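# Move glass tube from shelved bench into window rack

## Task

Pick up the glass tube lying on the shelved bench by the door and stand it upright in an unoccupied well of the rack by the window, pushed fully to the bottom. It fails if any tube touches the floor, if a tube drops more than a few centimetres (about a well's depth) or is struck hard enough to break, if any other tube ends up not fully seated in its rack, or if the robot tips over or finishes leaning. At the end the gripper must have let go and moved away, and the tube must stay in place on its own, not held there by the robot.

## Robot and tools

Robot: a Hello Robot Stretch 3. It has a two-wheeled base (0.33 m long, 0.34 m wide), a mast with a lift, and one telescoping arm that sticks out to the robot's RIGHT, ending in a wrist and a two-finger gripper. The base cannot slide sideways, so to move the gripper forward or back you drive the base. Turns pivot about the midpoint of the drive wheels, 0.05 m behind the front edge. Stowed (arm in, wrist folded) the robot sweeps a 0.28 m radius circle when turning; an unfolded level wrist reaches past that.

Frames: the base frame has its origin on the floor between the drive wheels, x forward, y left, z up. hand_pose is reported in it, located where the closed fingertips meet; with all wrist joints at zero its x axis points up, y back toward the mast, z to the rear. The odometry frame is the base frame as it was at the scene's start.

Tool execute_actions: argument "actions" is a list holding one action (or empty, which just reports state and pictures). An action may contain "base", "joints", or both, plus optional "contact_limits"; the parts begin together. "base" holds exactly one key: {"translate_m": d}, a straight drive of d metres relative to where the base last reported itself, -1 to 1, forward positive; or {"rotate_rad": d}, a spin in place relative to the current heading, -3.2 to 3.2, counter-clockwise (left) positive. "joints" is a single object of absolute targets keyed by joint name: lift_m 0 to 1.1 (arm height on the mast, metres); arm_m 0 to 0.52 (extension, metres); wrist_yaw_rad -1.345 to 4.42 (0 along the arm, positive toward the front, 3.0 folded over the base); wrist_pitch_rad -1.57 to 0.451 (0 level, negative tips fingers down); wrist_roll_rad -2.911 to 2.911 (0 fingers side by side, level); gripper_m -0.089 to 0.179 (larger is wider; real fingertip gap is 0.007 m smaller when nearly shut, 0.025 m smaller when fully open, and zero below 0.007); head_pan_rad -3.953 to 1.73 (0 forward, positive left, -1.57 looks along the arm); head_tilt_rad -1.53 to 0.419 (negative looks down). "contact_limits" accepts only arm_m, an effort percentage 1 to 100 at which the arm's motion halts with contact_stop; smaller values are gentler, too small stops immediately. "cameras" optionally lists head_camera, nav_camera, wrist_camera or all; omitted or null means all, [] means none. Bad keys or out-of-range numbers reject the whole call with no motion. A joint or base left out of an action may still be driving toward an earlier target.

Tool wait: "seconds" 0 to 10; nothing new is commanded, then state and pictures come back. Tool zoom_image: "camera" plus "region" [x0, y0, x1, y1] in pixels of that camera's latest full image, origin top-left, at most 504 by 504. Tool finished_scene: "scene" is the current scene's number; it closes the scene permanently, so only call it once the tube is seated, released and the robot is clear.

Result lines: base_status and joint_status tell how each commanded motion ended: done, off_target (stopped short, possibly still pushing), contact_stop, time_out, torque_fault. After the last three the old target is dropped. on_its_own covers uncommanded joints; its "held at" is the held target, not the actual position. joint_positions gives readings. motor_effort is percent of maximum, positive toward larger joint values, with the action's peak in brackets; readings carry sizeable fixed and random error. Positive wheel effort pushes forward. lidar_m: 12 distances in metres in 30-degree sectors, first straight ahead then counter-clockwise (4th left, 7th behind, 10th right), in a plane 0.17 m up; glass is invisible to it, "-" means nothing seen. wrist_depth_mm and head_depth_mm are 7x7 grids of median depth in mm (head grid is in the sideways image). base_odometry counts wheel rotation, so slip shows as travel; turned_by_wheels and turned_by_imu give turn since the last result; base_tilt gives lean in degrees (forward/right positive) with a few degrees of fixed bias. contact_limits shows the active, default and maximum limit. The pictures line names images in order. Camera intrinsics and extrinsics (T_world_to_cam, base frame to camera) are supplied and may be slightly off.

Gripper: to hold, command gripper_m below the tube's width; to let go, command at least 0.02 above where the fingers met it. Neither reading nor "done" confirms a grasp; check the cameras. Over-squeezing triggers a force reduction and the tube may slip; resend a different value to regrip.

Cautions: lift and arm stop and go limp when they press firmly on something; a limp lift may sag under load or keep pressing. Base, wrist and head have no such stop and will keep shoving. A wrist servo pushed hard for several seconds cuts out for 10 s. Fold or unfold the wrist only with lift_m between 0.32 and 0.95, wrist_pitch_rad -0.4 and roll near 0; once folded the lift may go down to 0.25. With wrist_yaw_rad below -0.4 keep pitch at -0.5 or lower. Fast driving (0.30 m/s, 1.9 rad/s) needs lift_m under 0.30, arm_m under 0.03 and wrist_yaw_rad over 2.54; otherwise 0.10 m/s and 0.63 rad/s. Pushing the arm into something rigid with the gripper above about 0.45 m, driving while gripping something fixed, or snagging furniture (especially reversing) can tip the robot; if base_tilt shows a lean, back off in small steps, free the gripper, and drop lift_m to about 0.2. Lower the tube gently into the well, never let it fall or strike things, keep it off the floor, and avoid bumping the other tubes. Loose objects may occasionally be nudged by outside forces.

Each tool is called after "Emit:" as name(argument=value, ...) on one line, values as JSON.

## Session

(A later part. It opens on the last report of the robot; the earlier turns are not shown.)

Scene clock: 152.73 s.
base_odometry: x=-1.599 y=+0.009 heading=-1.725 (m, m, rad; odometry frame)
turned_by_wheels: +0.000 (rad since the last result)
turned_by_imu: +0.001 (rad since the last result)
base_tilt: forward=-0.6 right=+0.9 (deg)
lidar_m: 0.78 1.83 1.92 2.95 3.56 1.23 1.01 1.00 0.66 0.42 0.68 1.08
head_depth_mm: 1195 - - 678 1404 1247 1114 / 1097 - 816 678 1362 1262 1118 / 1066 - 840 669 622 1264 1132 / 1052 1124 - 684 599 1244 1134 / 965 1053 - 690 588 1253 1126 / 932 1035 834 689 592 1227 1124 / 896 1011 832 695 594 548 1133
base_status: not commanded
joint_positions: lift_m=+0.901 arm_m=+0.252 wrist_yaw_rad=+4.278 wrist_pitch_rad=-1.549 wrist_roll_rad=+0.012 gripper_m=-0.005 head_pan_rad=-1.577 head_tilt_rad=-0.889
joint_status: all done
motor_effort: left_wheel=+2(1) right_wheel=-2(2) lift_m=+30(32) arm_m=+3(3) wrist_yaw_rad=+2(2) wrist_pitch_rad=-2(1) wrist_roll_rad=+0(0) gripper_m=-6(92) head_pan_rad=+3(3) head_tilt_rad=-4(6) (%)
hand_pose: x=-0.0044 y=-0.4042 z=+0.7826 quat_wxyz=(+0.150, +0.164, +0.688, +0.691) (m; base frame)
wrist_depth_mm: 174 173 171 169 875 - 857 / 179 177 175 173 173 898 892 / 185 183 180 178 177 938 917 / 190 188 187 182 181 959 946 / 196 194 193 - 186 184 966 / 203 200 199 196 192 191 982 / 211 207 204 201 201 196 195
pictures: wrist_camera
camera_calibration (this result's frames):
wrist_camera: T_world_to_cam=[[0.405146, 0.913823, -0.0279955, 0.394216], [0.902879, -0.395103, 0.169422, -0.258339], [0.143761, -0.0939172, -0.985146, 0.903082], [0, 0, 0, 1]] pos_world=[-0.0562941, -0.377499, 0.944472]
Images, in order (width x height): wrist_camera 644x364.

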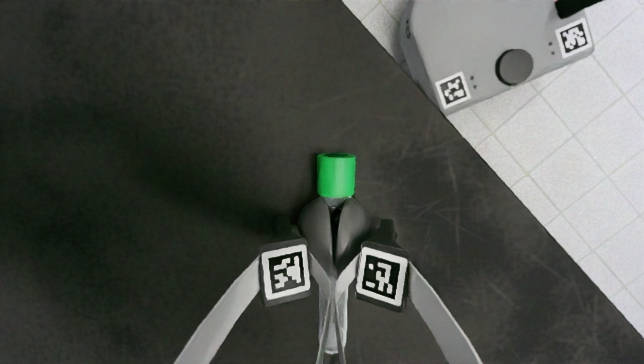

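Emit:
execute_actions(actions=[{"joints": {"gripper_m": -0.03}}], cameras=["wrist_camera"])

Emit:
execute_actions(actions=[{"joints": {"lift_m": 0.918}}], cameras=["head_camera", "wrist_camera"])

Scene clock: 155.57 s.
base_odometry: x=-1.599 y=+0.009 heading=-1.725 (m, m, rad; odometry frame)
turned_by_wheels: +0.000 (rad since the last result)
turned_by_imu: +0.001 (rad since the last result)
base_tilt: forward=-0.7 right=+0.8 (deg)
lidar_m: 0.78 1.83 1.92 2.95 3.55 1.23 1.01 1.00 0.67 0.42 0.68 1.09
head_depth_mm: 1192 - - 676 1385 1256 1119 / 1100 - 814 679 1366 1252 1125 / 1077 - 845 667 622 1256 1128 / 1054 1119 - 686 598 1243 1128 / 967 1054 - 687 588 1244 1124 / 930 1038 834 690 592 1231 1131 / 894 1010 835 692 594 547 1134
base_status: not commanded
joint_positions: lift_m=+0.901 arm_m=+0.252 wrist_yaw_rad=+4.278 wrist_pitch_rad=-1.549 wrist_roll_rad=+0.012 gripper_m=-0.029 head_pan_rad=-1.577 head_tilt_rad=-0.889
joint_status: all done
motor_effort: left_wheel=+1(2) right_wheel=-2(2) lift_m=+28(31) arm_m=+3(3) wrist_yaw_rad=+1(2) wrist_pitch_rad=-2(1) wrist_roll_rad=+0(0) gripper_m=-16(98) head_pan_rad=+3(3) head_tilt_rad=-5(5) (%)
hand_pose: x=-0.0044 y=-0.4042 z=+0.7828 quat_wxyz=(+0.150, +0.164, +0.688, +0.691) (m; base frame)
wrist_depth_mm: 174 173 171 169 888 - 859 / 179 178 176 174 173 921 889 / 185 183 181 179 177 937 915 / 191 189 187 183 181 933 963 / 196 195 192 - 187 186 979 / 204 202 198 198 193 191 - / 211 208 206 203 201 197 195
pictures: wrist_camera
camera_calibration (this result's frames):
wrist_camera: T_world_to_cam=[[0.405147, 0.913823, -0.0279954, 0.39422], [0.902878, -0.395104, 0.169422, -0.258364], [0.143761, -0.0939174, -0.985146, 0.903224], [0, 0, 0, 1]] pos_world=[-0.0562941, -0.377499, 0.944617]
Images, in order (width x height): wrist_camera 644x364.

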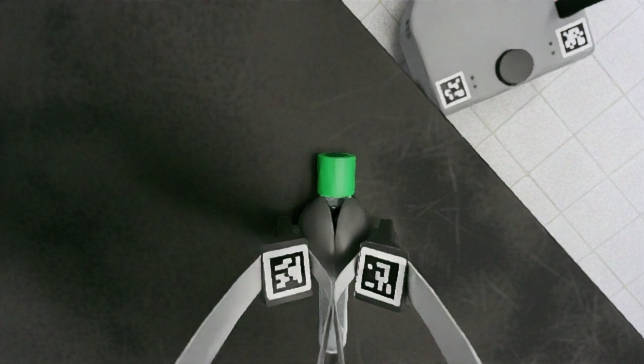

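Scene clock: 156.43 s.
base_odometry: x=-1.599 y=+0.009 heading=-1.725 (m, m, rad; odometry frame)
turned_by_wheels: +0.000 (rad since the last result)
turned_by_imu: +0.000 (rad since the last result)
base_tilt: forward=-0.7 right=+0.9 (deg)
lidar_m: 0.78 1.83 1.91 2.95 3.55 1.22 1.01 1.00 0.67 0.42 0.68 1.08
head_depth_mm: 1193 - - 680 1407 1247 1119 / 1092 950 813 680 1358 1250 1117 / 1063 - 857 668 621 1254 1114 / 1037 - - 686 593 1228 1124 / 965 1074 - 690 590 1244 1130 / 934 1040 830 691 591 1226 1129 / 901 1010 837 695 593 549 1131
base_status: not commanded
joint_positions: lift_m=+0.917 arm_m=+0.252 wrist_yaw_rad=+4.278 wrist_pitch_rad=-1.549 wrist_roll_rad=+0.012 gripper_m=-0.029 head_pan_rad=-1.577 head_tilt_rad=-0.889
joint_status: all done
motor_effort: left_wheel=+2(2) right_wheel=-2(3) lift_m=+32(34) arm_m=+4(4) wrist_yaw_rad=+1(2) wrist_pitch_rad=-1(1) wrist_roll_rad=+0(0) gripper_m=-16(16) head_pan_rad=+3(2) head_tilt_rad=-5(4) (%)
hand_pose: x=-0.0044 y=-0.4042 z=+0.7993 quat_wxyz=(+0.150, +0.164, +0.688, +0.691) (m; base frame)
wrist_depth_mm: 191 188 187 184 915 - 909 / 195 194 191 188 190 942 905 / 201 199 197 195 193 951 941 / 209 206 203 200 199 982 953 / 214 212 210 - 205 202 997 / 221 219 217 215 209 209 - / 229 227 224 220 219 215 214
pictures: head_camera (sideways: a quarter turn clockwise sets it upright), wrist_camera
camera_calibration (this result's frames):
head_camera: T_world_to_cam=[[0.0324939, 0.735906, -0.676304, 0.895861], [0.999472, -0.0243126, 0.0215657, -0.0313667], [-0.000572403, -0.676647, -0.736307, 0.910658], [0, 0, 0, 1]] pos_world=[0.00276134, -0.0438377, 1.27707]
wrist_camera: T_world_to_cam=[[0.405145, 0.913823, -0.0279957, 0.394689], [0.902876, -0.395101, 0.169438, -0.261185], [0.143776, -0.0939238, -0.985143, 0.919521], [0, 0, 0, 1]] pos_world=[-0.0562928, -0.377505, 0.961164]
Images, in order (width x height): head_camera 896x504, wrist_camera 644x364.

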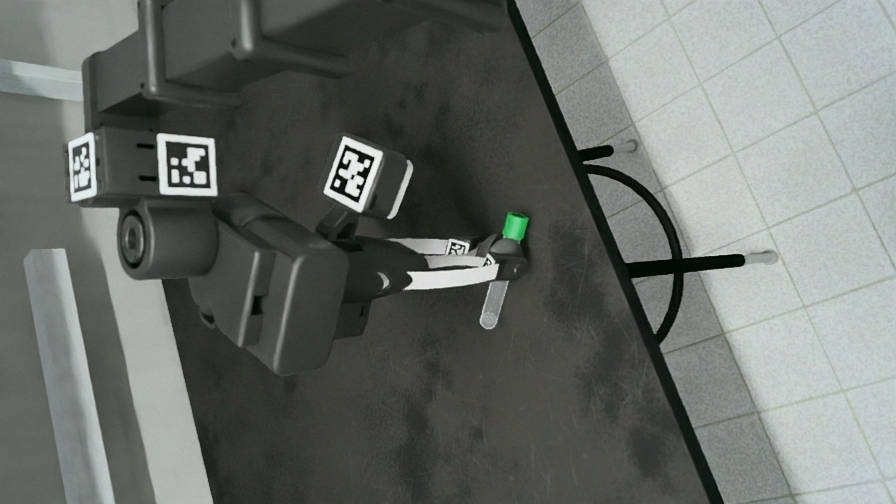

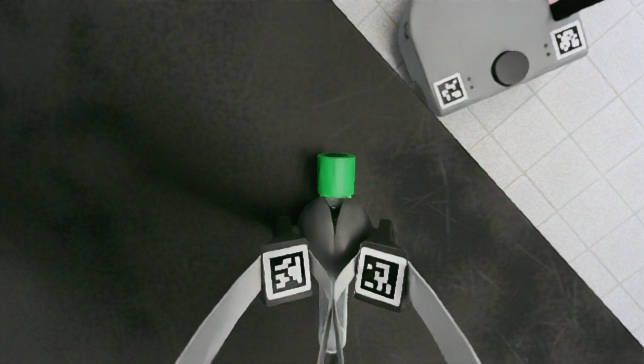

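Emit:
zoom_image(camera="head_camera", region=[430, 195, 570, 340])

Region (430, 195, 570, 340) of head_camera's 896x504 image, scaled by 3.476, with more detail than that image has; it fills the left 487 columns of this view, and the rest is white.

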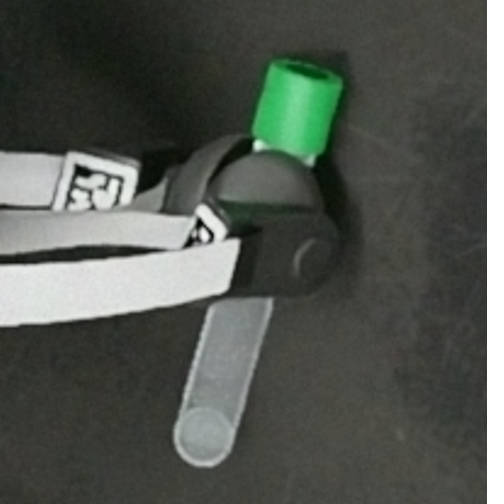

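Emit:
execute_actions(actions=[{"base": {"rotate_rad": 1.892}, "joints": {"lift_m": 0.93, "arm_m": 0.0, "wrist_yaw_rad": 2.62, "head_pan_rad": 0.0, "head_tilt_rad": -0.2}}])

Scene clock: 197.87 s.
base_odometry: x=-1.599 y=+0.009 heading=+0.167 (m, m, rad; odometry frame)
turned_by_wheels: +1.892 (rad since the last result)
turned_by_imu: +1.873 (rad since the last result)
base_tilt: forward=-0.7 right=+0.8 (deg)
lidar_m: 3.01 1.46 1.04 1.00 1.62 0.42 0.42 1.01 0.78 2.15 1.83 2.47
head_depth_mm: 2704 3406 3537 3578 3437 2282 1741 / 2652 3424 3491 3537 3510 2329 1745 / 2485 3410 3473 3589 3465 2363 1752 / 2451 3373 3425 3615 3658 2381 1765 / 2445 3311 3447 3516 3571 2398 1779 / 2594 3278 3425 3467 3479 2417 1793 / 2691 3340 3391 3560 3621 2441 1785
base_status: done
joint_positions: lift_m=+0.929 arm_m=+0.000 wrist_yaw_rad=+2.622 wrist_pitch_rad=-1.549 wrist_roll_rad=+0.012 gripper_m=-0.029 head_pan_rad=-0.007 head_tilt_rad=-0.211
joint_status: all done
motor_effort: left_wheel=-2(5) right_wheel=+4(8) lift_m=+32(33) arm_m=-5(5) wrist_yaw_rad=-1(2) wrist_pitch_rad=-2(2) wrist_roll_rad=+0(0) gripper_m=-16(16) head_pan_rad=+3(41) head_tilt_rad=+4(35) (%)
hand_pose: x=-0.0304 y=-0.1615 z=+0.8113 quat_wxyz=(+0.610, +0.617, +0.345, +0.357) (m; base frame)
wrist_depth_mm: 976 956 941 924 908 917 905 / 992 989 957 953 944 957 927 / - 980 992 - 958 945 960 / - - - - 1000 985 990 / - - - - - - 989 / - - - - - - - / 327 - - - - - -
pictures: head_camera (sideways: a quarter turn clockwise sets it upright), nav_camera (sideways: a quarter turn counterclockwise sets it upright), wrist_camera
camera_calibration (this result's frames):
head_camera: T_world_to_cam=[[-0.148952, 0.0290691, -0.988417, 1.30407], [0.00768135, 0.999572, 0.0282396, -0.0340283], [0.988815, -0.00338604, -0.149111, 0.140564], [0, 0, 0, 1]] pos_world=[0.0555125, -0.00341844, 1.31088]
nav_camera: T_world_to_cam=[[0.218287, -0.027937, 0.975485, -1.22732], [0.0281836, -0.998993, -0.034917, 0.0937722], [0.975478, 0.0351146, -0.217279, 0.233201], [0, 0, 0, 1]] pos_world=[0.0377815, 0.0512014, 1.25117]
wrist_camera: T_world_to_cam=[[0.876154, -0.481218, -0.0279974, -0.0272735], [-0.47027, -0.866085, 0.169536, -0.261792], [-0.105832, -0.135373, -0.985126, 0.943581], [0, 0, 0, 1]] pos_world=[0.000643436, -0.112124, 0.973166]
Images, in order (width x height): head_camera 896x504, nav_camera 672x504, wrist_camera 644x364.

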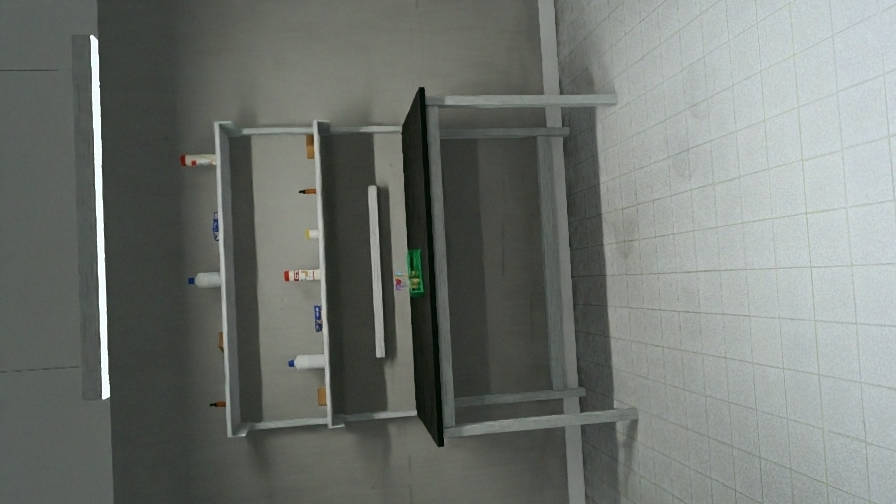

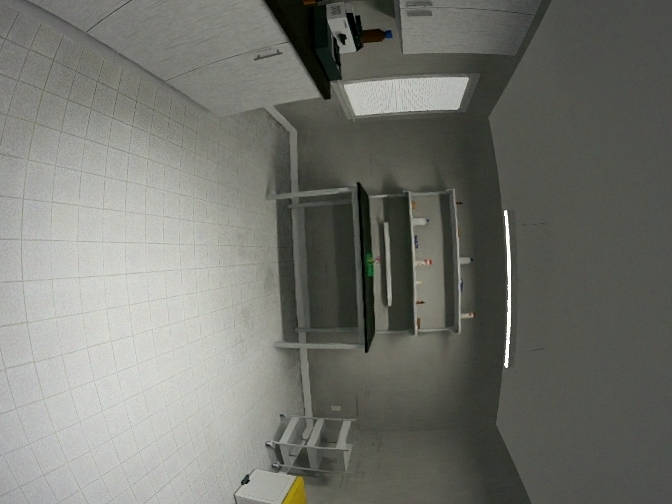

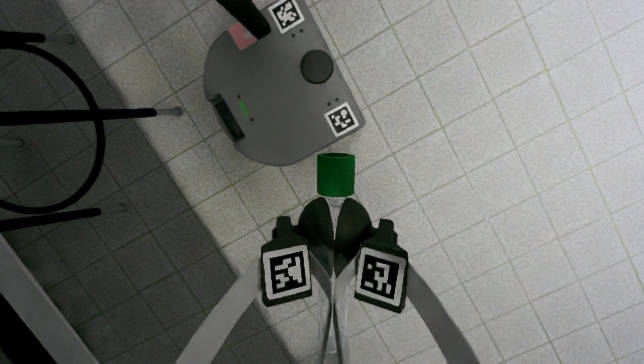

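The tube is secure and the path ahead is clear. I'm driving forward while lowering the arm into the stowed pose.

Emit:
execute_actions(actions=[{"base": {"translate_m": 0.55}, "joints": {"lift_m": 0.293, "wrist_pitch_rad": -0.4}}])

Scene clock: 206.37 s.
base_odometry: x=-1.056 y=+0.100 heading=+0.167 (m, m, rad; odometry frame)
turned_by_wheels: +0.000 (rad since the last result)
turned_by_imu: +0.004 (rad since the last result)
base_tilt: forward=-0.7 right=+0.8 (deg)
lidar_m: 2.99 1.47 1.06 1.01 1.05 1.13 0.97 1.12 2.24 1.72 1.77 2.47
head_depth_mm: 2804 2869 2975 3107 3184 2274 1725 / 2797 2865 2978 3023 3090 2330 1737 / 2774 2882 2937 3073 3109 2349 1766 / 2788 2874 2973 3014 3113 2365 1764 / 2758 2877 2923 3045 3080 2370 1767 / 2745 2837 2884 2984 3169 2415 1800 / 2740 2851 2938 2968 3092 2403 1817
base_status: done
joint_positions: lift_m=+0.294 arm_m=+0.000 wrist_yaw_rad=+2.622 wrist_pitch_rad=-0.420 wrist_roll_rad=+0.012 gripper_m=-0.029 head_pan_rad=-0.007 head_tilt_rad=-0.211
joint_status: all done
motor_effort: left_wheel=-2(2) right_wheel=+4(8) lift_m=+10(29) arm_m=-5(5) wrist_yaw_rad=-1(1) wrist_pitch_rad=+5(7) wrist_roll_rad=+0(0) gripper_m=-16(16) head_pan_rad=+3(2) head_tilt_rad=+4(4) (%)
hand_pose: x=+0.0901 y=+0.0492 z=+0.3060 quat_wxyz=(+0.320, +0.710, -0.037, +0.626) (m; base frame)
wrist_depth_mm: 828 892 996 - - - - / 935 - - - - - - / 919 897 919 932 900 906 910 / 723 719 723 661 716 724 723 / 619 601 601 - 601 596 591 / - 509 528 487 523 507 506 / - - - 441 445 446 440
pictures: head_camera (sideways: a quarter turn clockwise sets it upright), nav_camera (sideways: a quarter turn counterclockwise sets it upright), wrist_camera
camera_calibration (this result's frames):
head_camera: T_world_to_cam=[[-0.148685, 0.0290673, -0.988457, 1.30412], [0.00767366, 0.999572, 0.0282398, -0.0340285], [0.988855, -0.00338623, -0.148845, 0.140217], [0, 0, 0, 1]] pos_world=[0.05551, -0.00341842, 1.3109]
nav_camera: T_world_to_cam=[[0.218024, -0.0279351, 0.975544, -1.22739], [0.0281931, -0.998993, -0.0349075, 0.0937598], [0.975536, 0.0351143, -0.217017, 0.232859], [0, 0, 0, 1]] pos_world=[0.0377952, 0.0512013, 1.25118]
wrist_camera: T_world_to_cam=[[0.884022, -0.467427, 0.00407594, -0.0567627], [-0.265595, -0.509445, -0.818489, 0.329403], [0.38466, 0.72248, -0.574507, 0.274951], [0, 0, 0, 1]] pos_world=[0.0319046, -0.0573665, 0.427805]
Images, in order (width x height): head_camera 896x504, nav_camera 672x504, wrist_camera 644x364.

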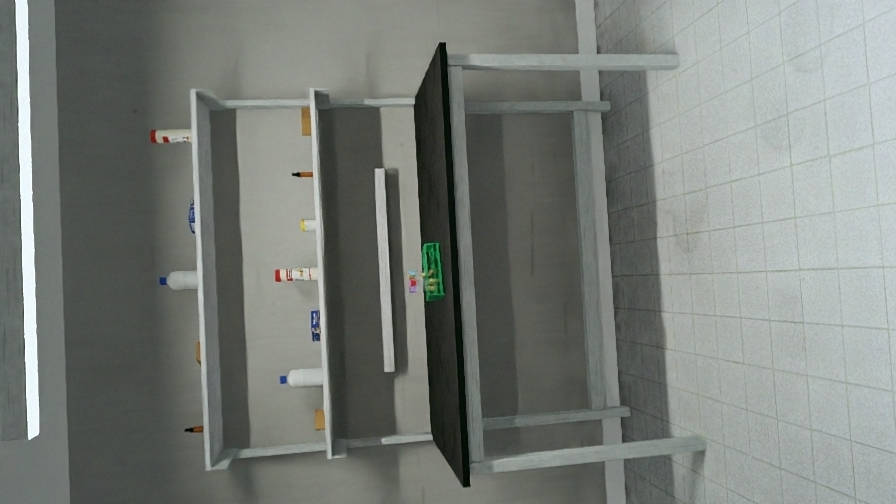

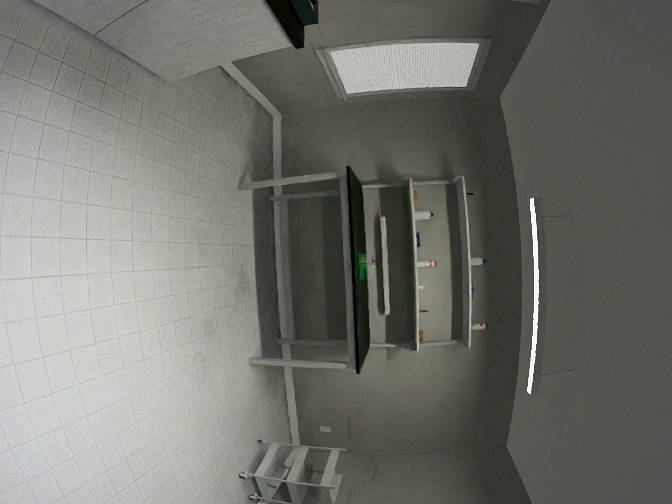

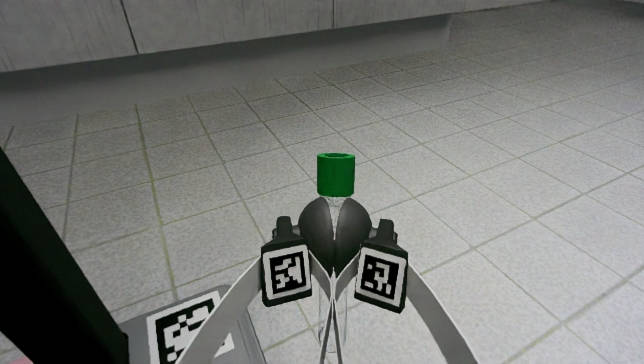

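Emit:
execute_actions(actions=[{"base": {"translate_m": 1.0}, "joints": {"head_tilt_rad": -0.32}}], cameras=["head_camera", "wrist_camera"])

Scene clock: 212.77 s.
base_odometry: x=-0.070 y=+0.266 heading=+0.167 (m, m, rad; odometry frame)
turned_by_wheels: +0.000 (rad since the last result)
turned_by_imu: +0.005 (rad since the last result)
base_tilt: forward=-0.7 right=+0.9 (deg)
lidar_m: 2.00 1.50 1.70 1.03 1.06 1.44 2.23 2.00 1.77 1.70 1.79 1.54
head_depth_mm: 1824 1898 2038 1486 2224 1991 1548 / 1839 1903 2028 1514 2250 1963 1566 / 1841 1901 2003 1537 2244 2038 1559 / 1826 1895 2003 1515 2217 2012 1563 / 1773 1893 1971 1459 2209 2047 1584 / 1778 1859 1959 1485 2163 2051 1584 / 1752 1853 1971 1508 2198 2064 1612
base_status: done
joint_positions: lift_m=+0.294 arm_m=+0.000 wrist_yaw_rad=+2.622 wrist_pitch_rad=-0.419 wrist_roll_rad=+0.012 gripper_m=-0.029 head_pan_rad=-0.007 head_tilt_rad=-0.317
joint_status: all done
motor_effort: left_wheel=-2(4) right_wheel=+4(11) lift_m=+11(11) arm_m=-5(5) wrist_yaw_rad=-1(1) wrist_pitch_rad=+5(5) wrist_roll_rad=+0(0) gripper_m=-16(16) head_pan_rad=+2(2) head_tilt_rad=-1(13) (%)
hand_pose: x=+0.0902 y=+0.0493 z=+0.3061 quat_wxyz=(+0.320, +0.710, -0.037, +0.626) (m; base frame)
wrist_depth_mm: 821 924 - - - - - / 932 - - - - - - / 923 921 924 930 918 912 932 / 727 739 727 671 729 726 714 / 608 605 595 - 597 603 594 / - 514 526 482 527 514 509 / - - - 440 447 442 443
pictures: head_camera (sideways: a quarter turn clockwise sets it upright), wrist_camera
camera_calibration (this result's frames):
head_camera: T_world_to_cam=[[-0.252559, 0.0297765, -0.967123, 1.27684], [0.0105907, 0.999552, 0.0280092, -0.0337422], [0.967523, -0.00316853, -0.252761, 0.275608], [0, 0, 0, 1]] pos_world=[0.0561791, -0.00341956, 1.30547]
wrist_camera: T_world_to_cam=[[0.883881, -0.467694, 0.00409931, -0.0568146], [-0.265462, -0.508867, -0.818892, 0.329652], [0.385077, 0.722715, -0.573933, 0.274738], [0, 0, 0, 1]] pos_world=[0.0319325, -0.0573797, 0.427863]
Images, in order (width x height): head_camera 896x504, wrist_camera 644x364.

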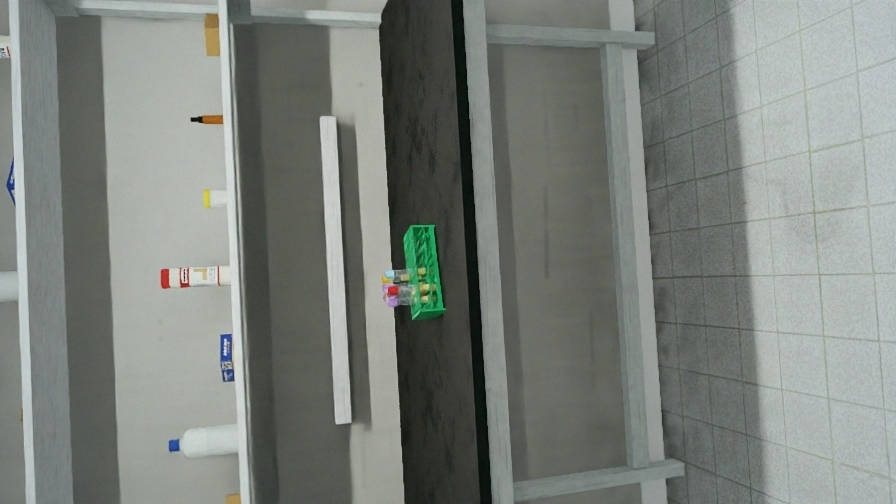

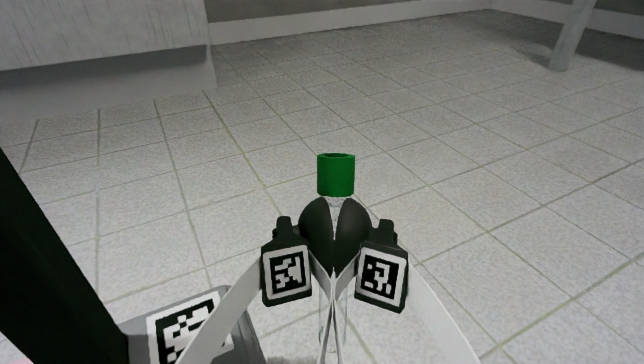

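Emit:
zoom_image(camera="head_camera", region=[370, 210, 500, 330])

Region (370, 210, 500, 330) of head_camera's 896x504 image, scaled by 3.877, with more detail than that image has; it fills the top 465 rows of this view, and the rest is white.

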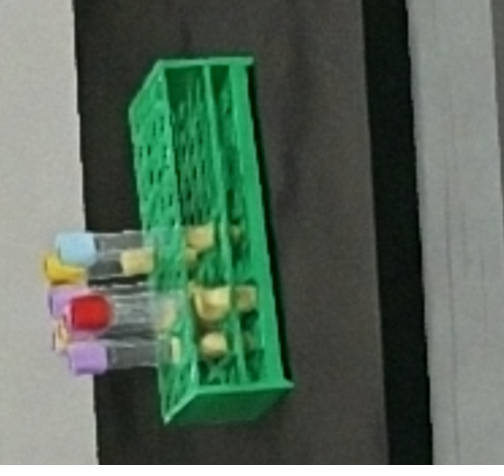

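Emit:
execute_actions(actions=[{"base": {"translate_m": 0.42}, "joints": {"head_tilt_rad": -0.42}}], cameras=["head_camera"])

Scene clock: 242.57 s.
base_odometry: x=+0.344 y=+0.336 heading=+0.167 (m, m, rad; odometry frame)
turned_by_wheels: +0.000 (rad since the last result)
turned_by_imu: +0.003 (rad since the last result)
base_tilt: forward=-0.6 right=+0.9 (deg)
lidar_m: 1.57 1.13 1.71 1.06 1.07 1.45 2.39 2.40 1.77 1.72 1.67 1.18
head_depth_mm: 1444 1522 1606 1014 1881 1757 1414 / 1440 1524 1534 1025 1856 1758 1424 / 1438 1536 1581 1034 1877 1780 1422 / 1410 1514 1586 1050 1854 1780 1434 / 1426 1503 1599 1054 1856 1788 1437 / 1410 1508 1563 1078 1827 1797 1441 / 1393 1495 1573 1089 1852 1785 1454
base_status: done
joint_positions: lift_m=+0.294 arm_m=+0.000 wrist_yaw_rad=+2.621 wrist_pitch_rad=-0.419 wrist_roll_rad=+0.012 gripper_m=-0.029 head_pan_rad=-0.007 head_tilt_rad=-0.416
joint_status: all done
motor_effort: left_wheel=-2(3) right_wheel=+4(11) lift_m=+11(11) arm_m=-5(5) wrist_yaw_rad=+0(0) wrist_pitch_rad=+5(5) wrist_roll_rad=+0(0) gripper_m=-15(16) head_pan_rad=+2(2) head_tilt_rad=-2(13) (%)
hand_pose: x=+0.0902 y=+0.0493 z=+0.3061 quat_wxyz=(+0.320, +0.710, -0.037, +0.626) (m; base frame)
wrist_depth_mm: - - - - - - - / 966 - - - - - - / 919 929 930 922 923 902 898 / 737 726 721 669 720 723 728 / 621 599 604 - 594 603 593 / - 510 527 484 523 511 505 / - - - 444 444 443 447
pictures: head_camera (sideways: a quarter turn clockwise sets it upright)
camera_calibration (this result's frames):
head_camera: T_world_to_cam=[[-0.346711, 0.0304176, -0.937479, 1.2387], [0.0133027, 0.999533, 0.0275112, -0.0331068], [0.937878, -0.00293257, -0.346954, 0.398378], [0, 0, 0, 1]] pos_world=[0.0562819, -0.00341864, 1.30038]
Images, in order (width x height): head_camera 896x504.

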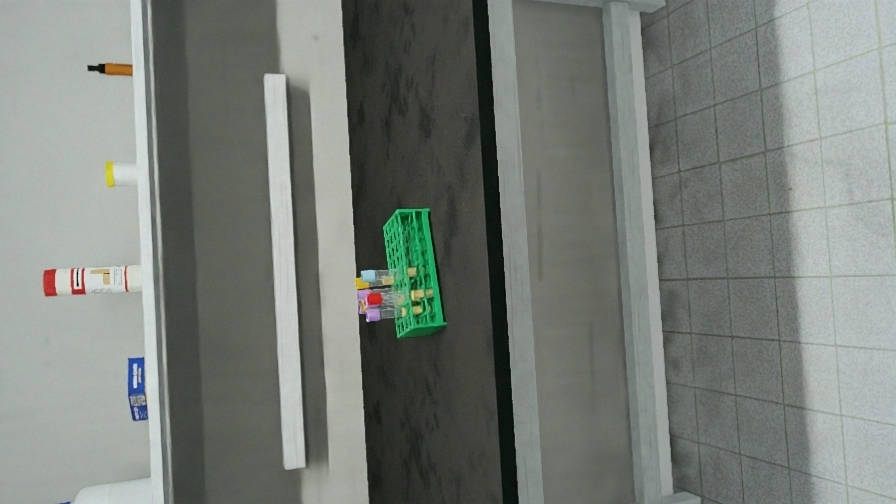

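Emit:
execute_actions(actions=[{"base": {"translate_m": 0.58}, "joints": {"lift_m": 0.96, "arm_m": 0.3, "wrist_yaw_rad": 1.57, "wrist_pitch_rad": 0.03, "head_tilt_rad": -0.65, "head_pan_rad": -0.1}}])

Scene clock: 252.53 s.
base_odometry: x=+0.916 y=+0.432 heading=+0.167 (m, m, rad; odometry frame)
turned_by_wheels: +0.000 (rad since the last result)
turned_by_imu: +0.003 (rad since the last result)
base_tilt: forward=-0.8 right=+0.8 (deg)
lidar_m: 0.99 1.03 0.75 1.64 1.31 1.47 2.95 2.43 1.79 1.55 0.80 1.04
head_depth_mm: 964 1071 886 646 511 1329 1219 / 953 1053 896 653 511 458 1225 / 935 1035 904 655 516 460 1231 / 926 1020 912 600 520 449 1236 / 915 1010 922 589 522 450 1234 / 904 957 938 568 523 440 1247 / 889 946 941 678 528 434 1248
base_status: done
joint_positions: lift_m=+0.959 arm_m=+0.300 wrist_yaw_rad=+1.571 wrist_pitch_rad=+0.007 wrist_roll_rad=+0.012 gripper_m=-0.029 head_pan_rad=-0.093 head_tilt_rad=-0.642
joint_status: all done
motor_effort: left_wheel=-2(5) right_wheel=+4(10) lift_m=+33(32) arm_m=+4(3) wrist_yaw_rad=+0(1) wrist_pitch_rad=+6(7) wrist_roll_rad=+0(1) gripper_m=-16(16) head_pan_rad=-4(13) head_tilt_rad=-4(20) (%)
hand_pose: x=+0.2350 y=-0.4447 z=+1.0758 quat_wxyz=(+0.495, +0.501, -0.505, +0.499) (m; base frame)
wrist_depth_mm: - 988 - 950 941 983 950 / - - - - - - 984 / - - - - - - 1000 / 905 - - 836 - - - / 523 564 621 - 640 633 - / 428 434 431 390 469 441 473 / 336 333 334 339 341 341 343
pictures: head_camera (sideways: a quarter turn clockwise sets it upright), nav_camera (sideways: a quarter turn counterclockwise sets it upright), wrist_camera
camera_calibration (this result's frames):
head_camera: T_world_to_cam=[[-0.543442, 0.0788329, -0.835737, 1.10718], [0.105192, 0.994128, 0.0253716, -0.030874], [0.83283, -0.0741251, -0.548544, 0.661334], [0, 0, 0, 1]] pos_world=[0.0541584, -0.0075681, 1.28887]
nav_camera: T_world_to_cam=[[0.600928, -0.0825699, 0.795027, -0.994212], [-0.0754521, -0.996068, -0.0464186, 0.109355], [0.795734, -0.0320923, -0.604795, 0.738567], [0, 0, 0, 1]] pos_world=[0.0179982, 0.0505354, 1.24218]
wrist_camera: T_world_to_cam=[[0.0289964, -0.999424, 0.0176182, -0.469111], [-0.183383, -0.0226453, -0.982781, 1.1203], [0.982614, 0.0252662, -0.183934, 0.147562], [0, 0, 0, 1]] pos_world=[0.074051, -0.447199, 1.13642]
Images, in order (width x height): head_camera 896x504, nav_camera 672x504, wrist_camera 644x364.

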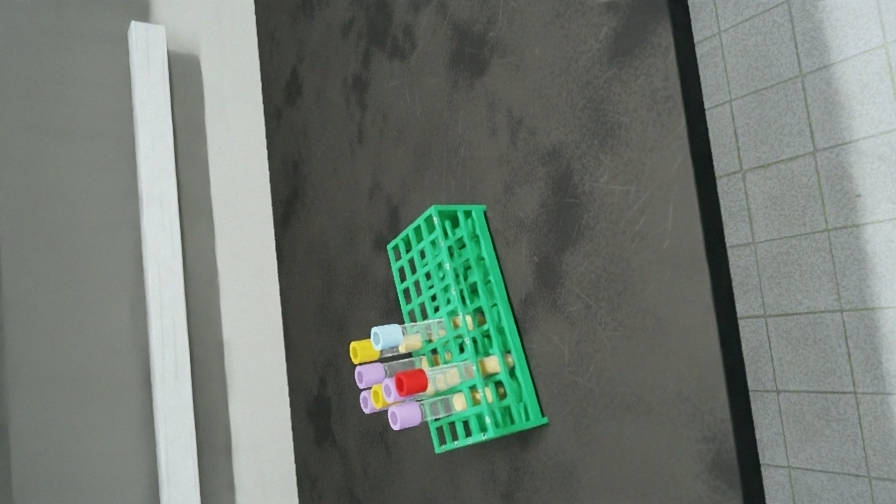

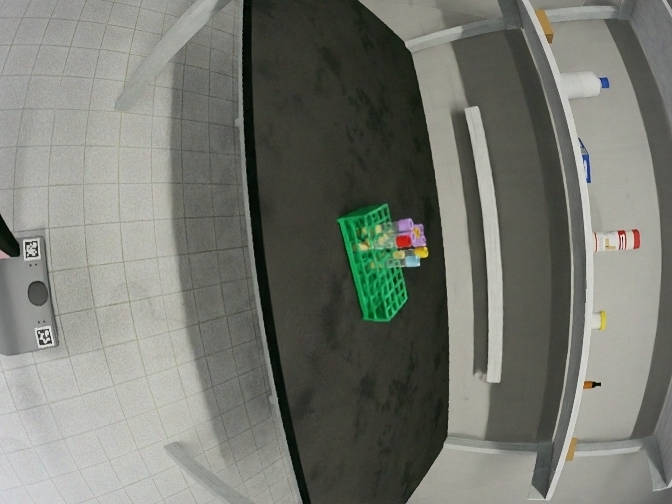

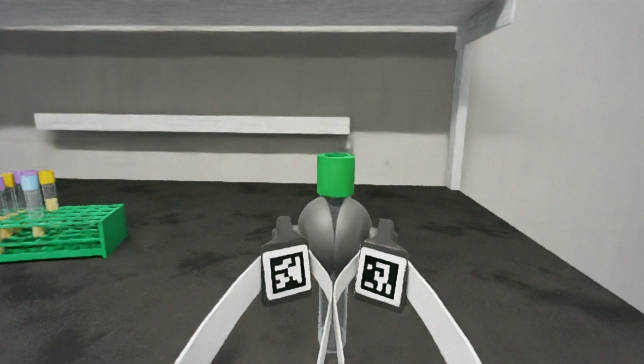

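Emit:
zoom_image(camera="head_camera", region=[375, 195, 515, 325])

Emit:
zoom_image(camera="head_camera", region=[340, 300, 560, 470])

Region (375, 195, 515, 325) of head_camera's 896x504 image, scaled by 3.600, with more detail than that image has; it fills the top 468 rows of this view, and the rest is white.

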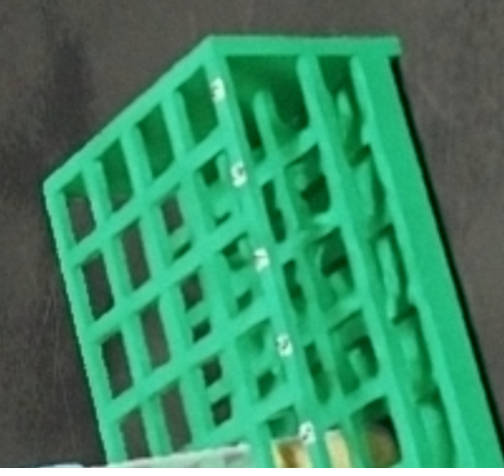

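Region (340, 300, 560, 470) of head_camera's 896x504 image, scaled by 2.291, with more detail than that image has; it fills the top 389 rows of this view, and the rest is white.

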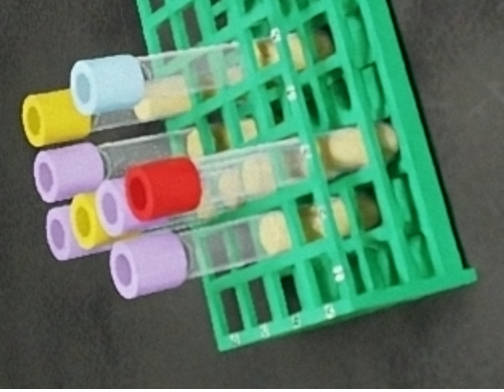

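Emit:
execute_actions(actions=[{"base": {"rotate_rad": 0.95}, "joints": {"lift_m": 0.95, "arm_m": 0.3385, "head_pan_rad": -1.08, "head_tilt_rad": -0.6}}])

Scene clock: 274.40 s.
base_odometry: x=+0.916 y=+0.432 heading=+1.117 (m, m, rad; odometry frame)
turned_by_wheels: +0.950 (rad since the last result)
turned_by_imu: +0.941 (rad since the last result)
base_tilt: forward=-0.7 right=+1.0 (deg)
lidar_m: 0.75 1.65 1.31 1.35 3.55 3.42 1.85 1.55 0.80 1.07 0.99 1.01
head_depth_mm: 975 1077 1029 636 532 471 1240 / 961 1030 1037 666 534 459 1251 / 945 1005 1055 681 538 461 1251 / 929 985 1054 634 540 451 1259 / 914 974 1010 602 546 442 1271 / 900 959 1023 567 547 443 1238 / 883 943 1021 717 549 446 1243
base_status: done
joint_positions: lift_m=+0.951 arm_m=+0.338 wrist_yaw_rad=+1.571 wrist_pitch_rad=+0.008 wrist_roll_rad=+0.012 gripper_m=-0.029 head_pan_rad=-1.073 head_tilt_rad=-0.606
joint_status: all done
motor_effort: left_wheel=-2(6) right_wheel=+3(10) lift_m=+11(28) arm_m=+3(6) wrist_yaw_rad=+0(0) wrist_pitch_rad=+6(6) wrist_roll_rad=+0(0) gripper_m=-16(16) head_pan_rad=-4(43) head_tilt_rad=+4(8) (%)
hand_pose: x=+0.2351 y=-0.4832 z=+1.0672 quat_wxyz=(+0.495, +0.501, -0.505, +0.499) (m; base frame)
wrist_depth_mm: - - - 977 832 666 551 / - - - - 871 681 546 / - - - - 854 639 529 / - - - 799 863 691 569 / 637 589 506 - 604 598 562 / 419 419 323 283 451 425 425 / 320 320 276 256 250 329 328
pictures: head_camera (sideways: a quarter turn clockwise sets it upright), nav_camera (sideways: a quarter turn counterclockwise sets it upright), wrist_camera
camera_calibration (this result's frames):
head_camera: T_world_to_cam=[[-0.22279, 0.468587, -0.854863, 1.13017], [0.88375, 0.467247, 0.0258006, -0.0361829], [0.411522, -0.749737, -0.518212, 0.62444], [0, 0, 0, 1]] pos_world=[0.0267946, -0.0445089, 1.29066]
nav_camera: T_world_to_cam=[[0.252389, -0.519659, 0.816244, -1.01975], [-0.868443, -0.493673, -0.0457658, 0.113345], [0.42674, -0.69731, -0.575892, 0.703216], [0, 0, 0, 1]] pos_world=[0.0557157, 0.0163946, 1.24252]
wrist_camera: T_world_to_cam=[[0.0289809, -0.999425, 0.0176218, -0.507461], [-0.183221, -0.0226419, -0.982811, 1.11099], [0.982645, 0.025254, -0.183772, 0.146765], [0, 0, 0, 1]] pos_world=[0.0740447, -0.485721, 1.1278]
Images, in order (width x height): head_camera 896x504, nav_camera 672x504, wrist_camera 644x364.

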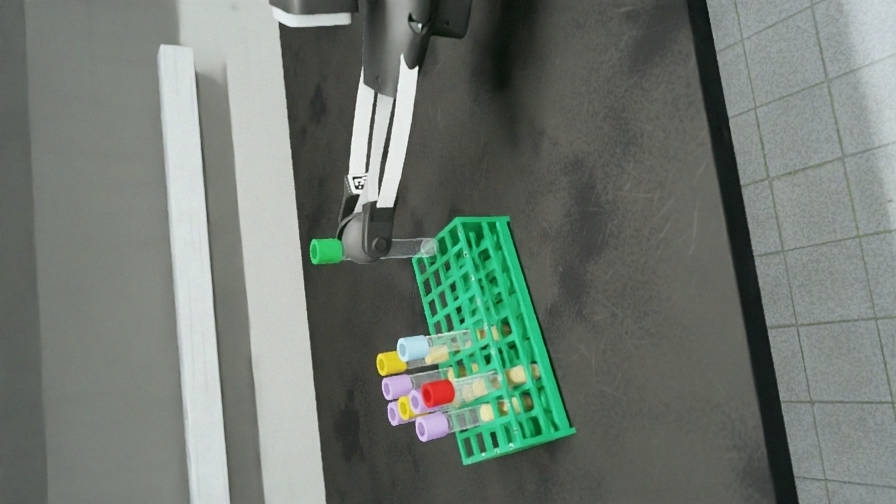

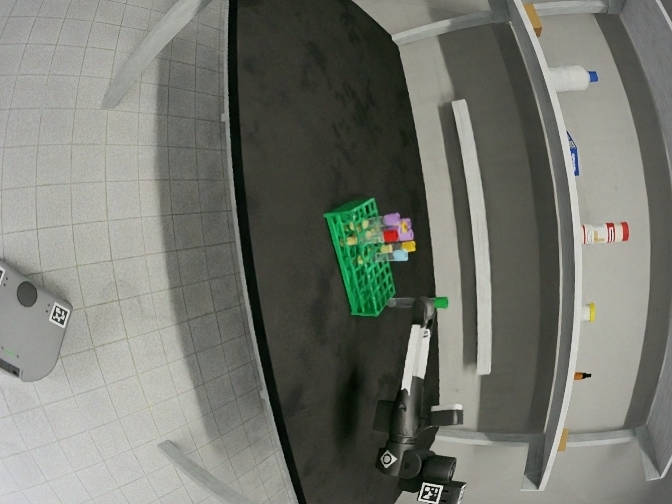

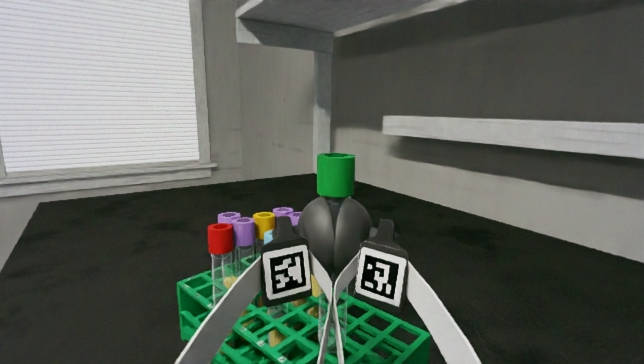

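Emit:
zoom_image(camera="head_camera", region=[300, 200, 520, 300])

Emit:
zoom_image(camera="head_camera", region=[390, 205, 490, 285])

Emit:
zoom_image(camera="wrist_camera", region=[220, 280, 440, 364])

Region (300, 200, 520, 300) of head_camera's 896x504 image, scaled by 2.291, with more detail than that image has; it fills the top 229 rows of this view, and the rest is white.

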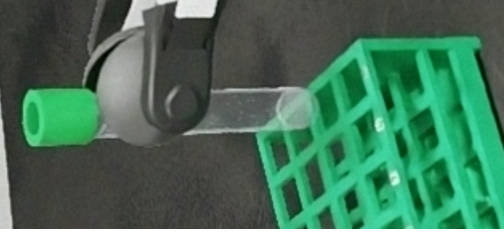

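Region (390, 205, 490, 285) of head_camera's 896x504 image, scaled by 5.040, with more detail than that image has; it fills the top 403 rows of this view, and the rest is white.

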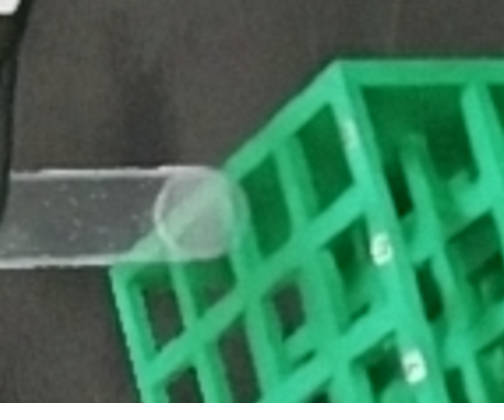

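Region (220, 280, 440, 364) of wrist_camera's 644x364 image, scaled by 2.291; it fills the top 192 rows of this view, and the rest is white.

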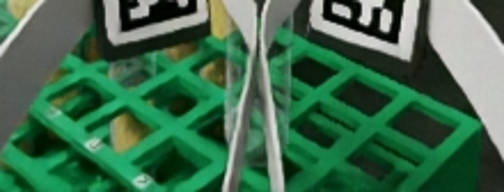

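Emit:
execute_actions(actions=[{"base": {"translate_m": -0.006}, "joints": {"lift_m": 0.937, "arm_m": 0.3455}}], cameras=["head_camera", "wrist_camera"])

Emit:
zoom_image(camera="head_camera", region=[390, 205, 490, 285])

Emit:
zoom_image(camera="wrist_camera", region=[250, 290, 420, 364])

Scene clock: 306.60 s.
base_odometry: x=+0.913 y=+0.427 heading=+1.116 (m, m, rad; odometry frame)
turned_by_wheels: +0.000 (rad since the last result)
turned_by_imu: +0.001 (rad since the last result)
base_tilt: forward=-0.7 right=+0.8 (deg)
lidar_m: 0.75 1.65 1.31 1.35 3.53 3.39 1.84 1.55 0.80 1.07 1.00 1.01
head_depth_mm: 980 1081 1025 633 531 472 1239 / 966 1033 1010 663 535 471 1257 / 948 1012 1054 681 538 462 1255 / 932 986 1031 624 542 451 1264 / 919 982 1011 627 544 442 1268 / 904 956 1023 580 546 445 1259 / 890 939 1021 717 549 447 1242
base_status: done
joint_positions: lift_m=+0.938 arm_m=+0.345 wrist_yaw_rad=+1.571 wrist_pitch_rad=+0.008 wrist_roll_rad=+0.012 gripper_m=-0.029 head_pan_rad=-1.073 head_tilt_rad=-0.606
joint_status: all done
motor_effort: left_wheel=-2(6) right_wheel=+4(6) lift_m=+10(11) arm_m=+3(5) wrist_yaw_rad=+1(0) wrist_pitch_rad=+6(6) wrist_roll_rad=+0(0) gripper_m=-16(16) head_pan_rad=-3(4) head_tilt_rad=+3(2) (%)
hand_pose: x=+0.2351 y=-0.4902 z=+1.0543 quat_wxyz=(+0.495, +0.501, -0.505, +0.499) (m; base frame)
wrist_depth_mm: - - - - 834 660 547 / - - - - 876 676 549 / - - - - 845 637 523 / - - 944 767 848 703 563 / 548 555 340 - 568 568 543 / 388 388 314 260 419 399 403 / 300 303 270 237 242 306 309
pictures: head_camera (sideways: a quarter turn clockwise sets it upright), wrist_camera
camera_calibration (this result's frames):
head_camera: T_world_to_cam=[[-0.222787, 0.468583, -0.854866, 1.13017], [0.88375, 0.467248, 0.0258007, -0.036183], [0.411524, -0.74974, -0.518206, 0.624433], [0, 0, 0, 1]] pos_world=[0.0267946, -0.0445089, 1.29066]
wrist_camera: T_world_to_cam=[[0.0289799, -0.999425, 0.0176238, -0.514205], [-0.183153, -0.0226419, -0.982824, 1.09807], [0.982657, 0.0252543, -0.183703, 0.144479], [0, 0, 0, 1]] pos_world=[0.074042, -0.492696, 1.11481]
Images, in order (width x height): head_camera 896x504, wrist_camera 644x364.

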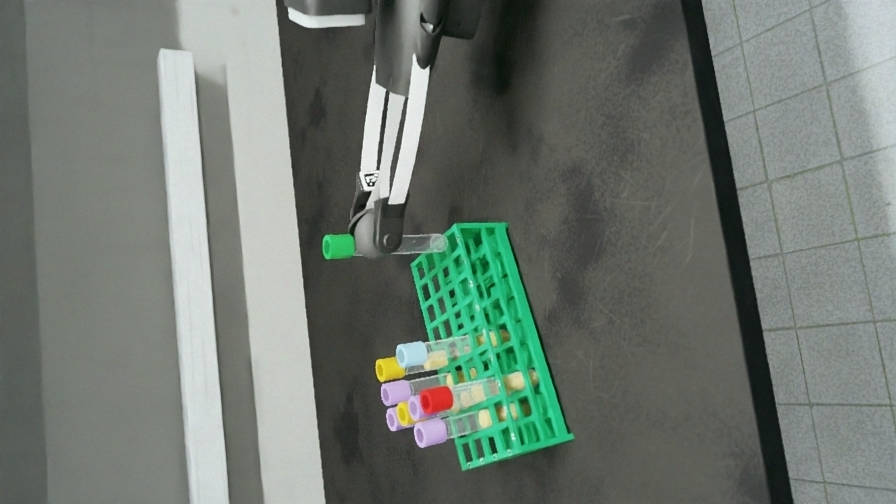

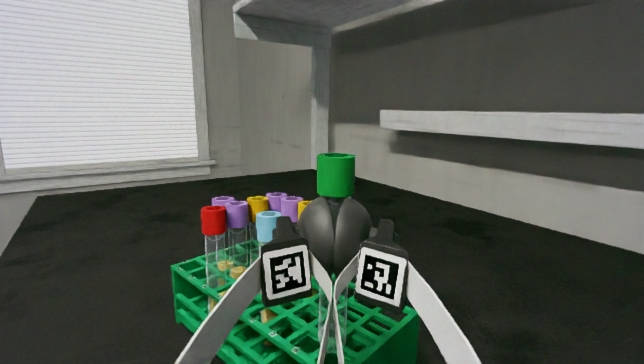

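Region (390, 205, 490, 285) of head_camera's 896x504 image, scaled by 5.040, with more detail than that image has; it fills the top 403 rows of this view, and the rest is white.

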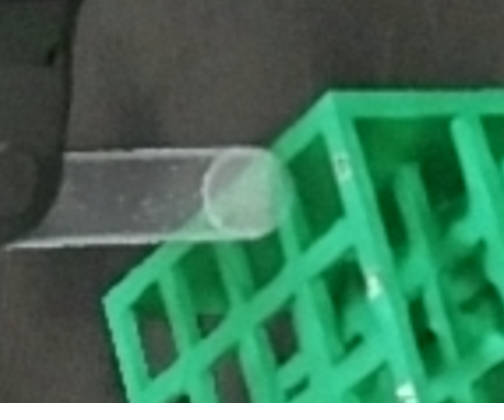

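Region (250, 290, 420, 364) of wrist_camera's 644x364 image, scaled by 2.965; it fills the top 219 rows of this view, and the rest is white.

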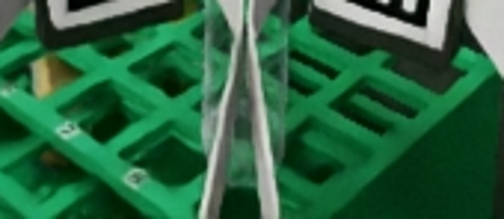

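Emit:
execute_actions(actions=[{"joints": {"lift_m": 0.921}}], cameras=["head_camera", "wrist_camera"])

Emit:
zoom_image(camera="head_camera", region=[390, 205, 490, 285])

Emit:
zoom_image(camera="wrist_camera", region=[250, 290, 420, 364])

Scene clock: 314.33 s.
base_odometry: x=+0.913 y=+0.427 heading=+1.116 (m, m, rad; odometry frame)
turned_by_wheels: +0.000 (rad since the last result)
turned_by_imu: +0.001 (rad since the last result)
base_tilt: forward=-0.7 right=+0.8 (deg)
lidar_m: 0.75 1.65 1.31 1.35 3.53 3.37 1.84 1.56 0.80 1.07 1.00 1.01
head_depth_mm: 978 1084 1029 634 532 471 1243 / 964 1033 972 653 534 472 1245 / 950 1013 988 669 539 462 1254 / 926 989 1008 623 542 450 1269 / 919 977 1010 628 544 442 1270 / 904 966 1023 579 547 443 1267 / 890 943 1020 717 549 447 1244
base_status: not commanded
joint_positions: lift_m=+0.922 arm_m=+0.345 wrist_yaw_rad=+1.570 wrist_pitch_rad=+0.012 wrist_roll_rad=+0.012 gripper_m=-0.029 head_pan_rad=-1.073 head_tilt_rad=-0.606
joint_status: all done
motor_effort: left_wheel=-2(2) right_wheel=+4(4) lift_m=+10(11) arm_m=+3(4) wrist_yaw_rad=+1(0) wrist_pitch_rad=+5(6) wrist_roll_rad=+0(0) gripper_m=-16(15) head_pan_rad=-4(3) head_tilt_rad=+2(2) (%)
hand_pose: x=+0.2352 y=-0.4905 z=+1.0395 quat_wxyz=(+0.494, +0.500, -0.506, +0.500) (m; base frame)
wrist_depth_mm: - - - - 851 658 549 / - - - - 861 674 551 / - - - - 867 638 521 / - 878 789 299 841 696 567 / 511 516 363 - 527 531 535 / 364 362 284 248 381 369 376 / 280 280 255 218 229 284 287
pictures: head_camera (sideways: a quarter turn clockwise sets it upright), wrist_camera
camera_calibration (this result's frames):
head_camera: T_world_to_cam=[[-0.222787, 0.468583, -0.854866, 1.13017], [0.88375, 0.467247, 0.0258007, -0.036183], [0.411524, -0.74974, -0.518206, 0.624433], [0, 0, 0, 1]] pos_world=[0.0267946, -0.0445089, 1.29066]
wrist_camera: T_world_to_cam=[[0.0278696, -0.999454, 0.0177655, -0.514125], [-0.1785, -0.0224626, -0.983683, 1.08344], [0.983545, 0.0242437, -0.179029, 0.136107], [0, 0, 0, 1]] pos_world=[0.0738557, -0.492807, 1.09927]
Images, in order (width x height): head_camera 896x504, wrist_camera 644x364.

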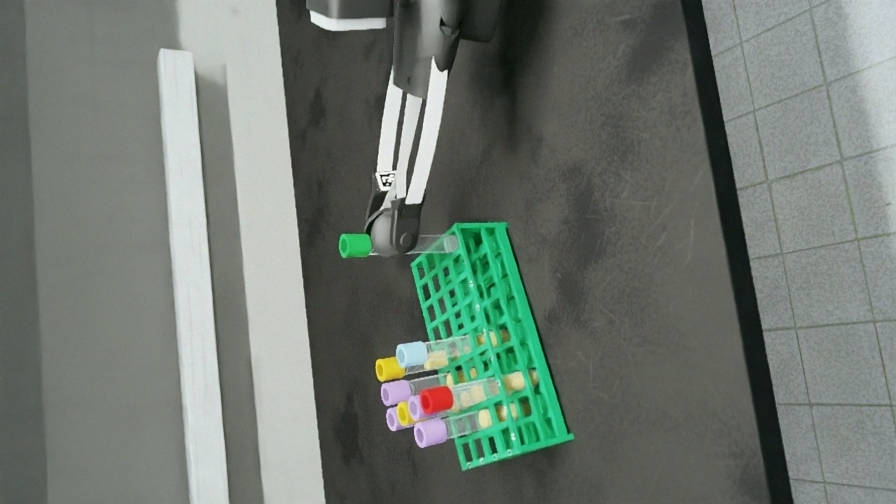

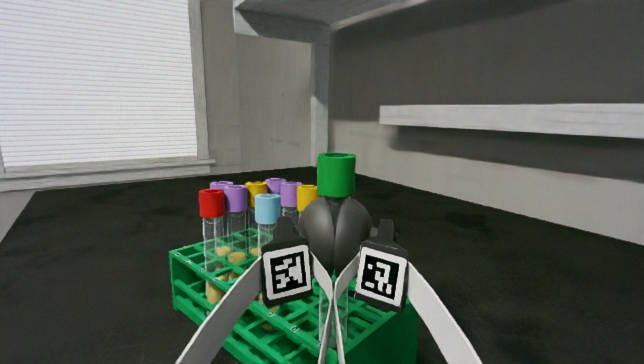

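Region (390, 205, 490, 285) of head_camera's 896x504 image, scaled by 5.040, with more detail than that image has; it fills the top 403 rows of this view, and the rest is white.

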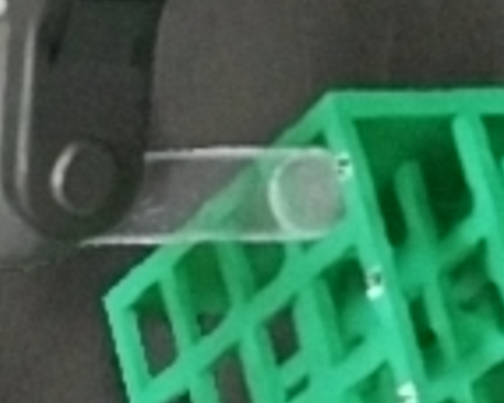

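Region (250, 290, 420, 364) of wrist_camera's 644x364 image, scaled by 2.965; it fills the top 219 rows of this view, and the rest is white.

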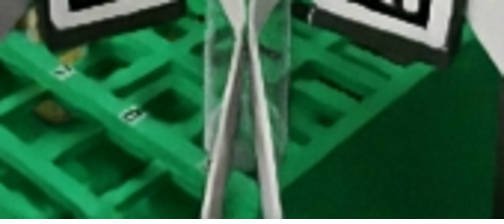

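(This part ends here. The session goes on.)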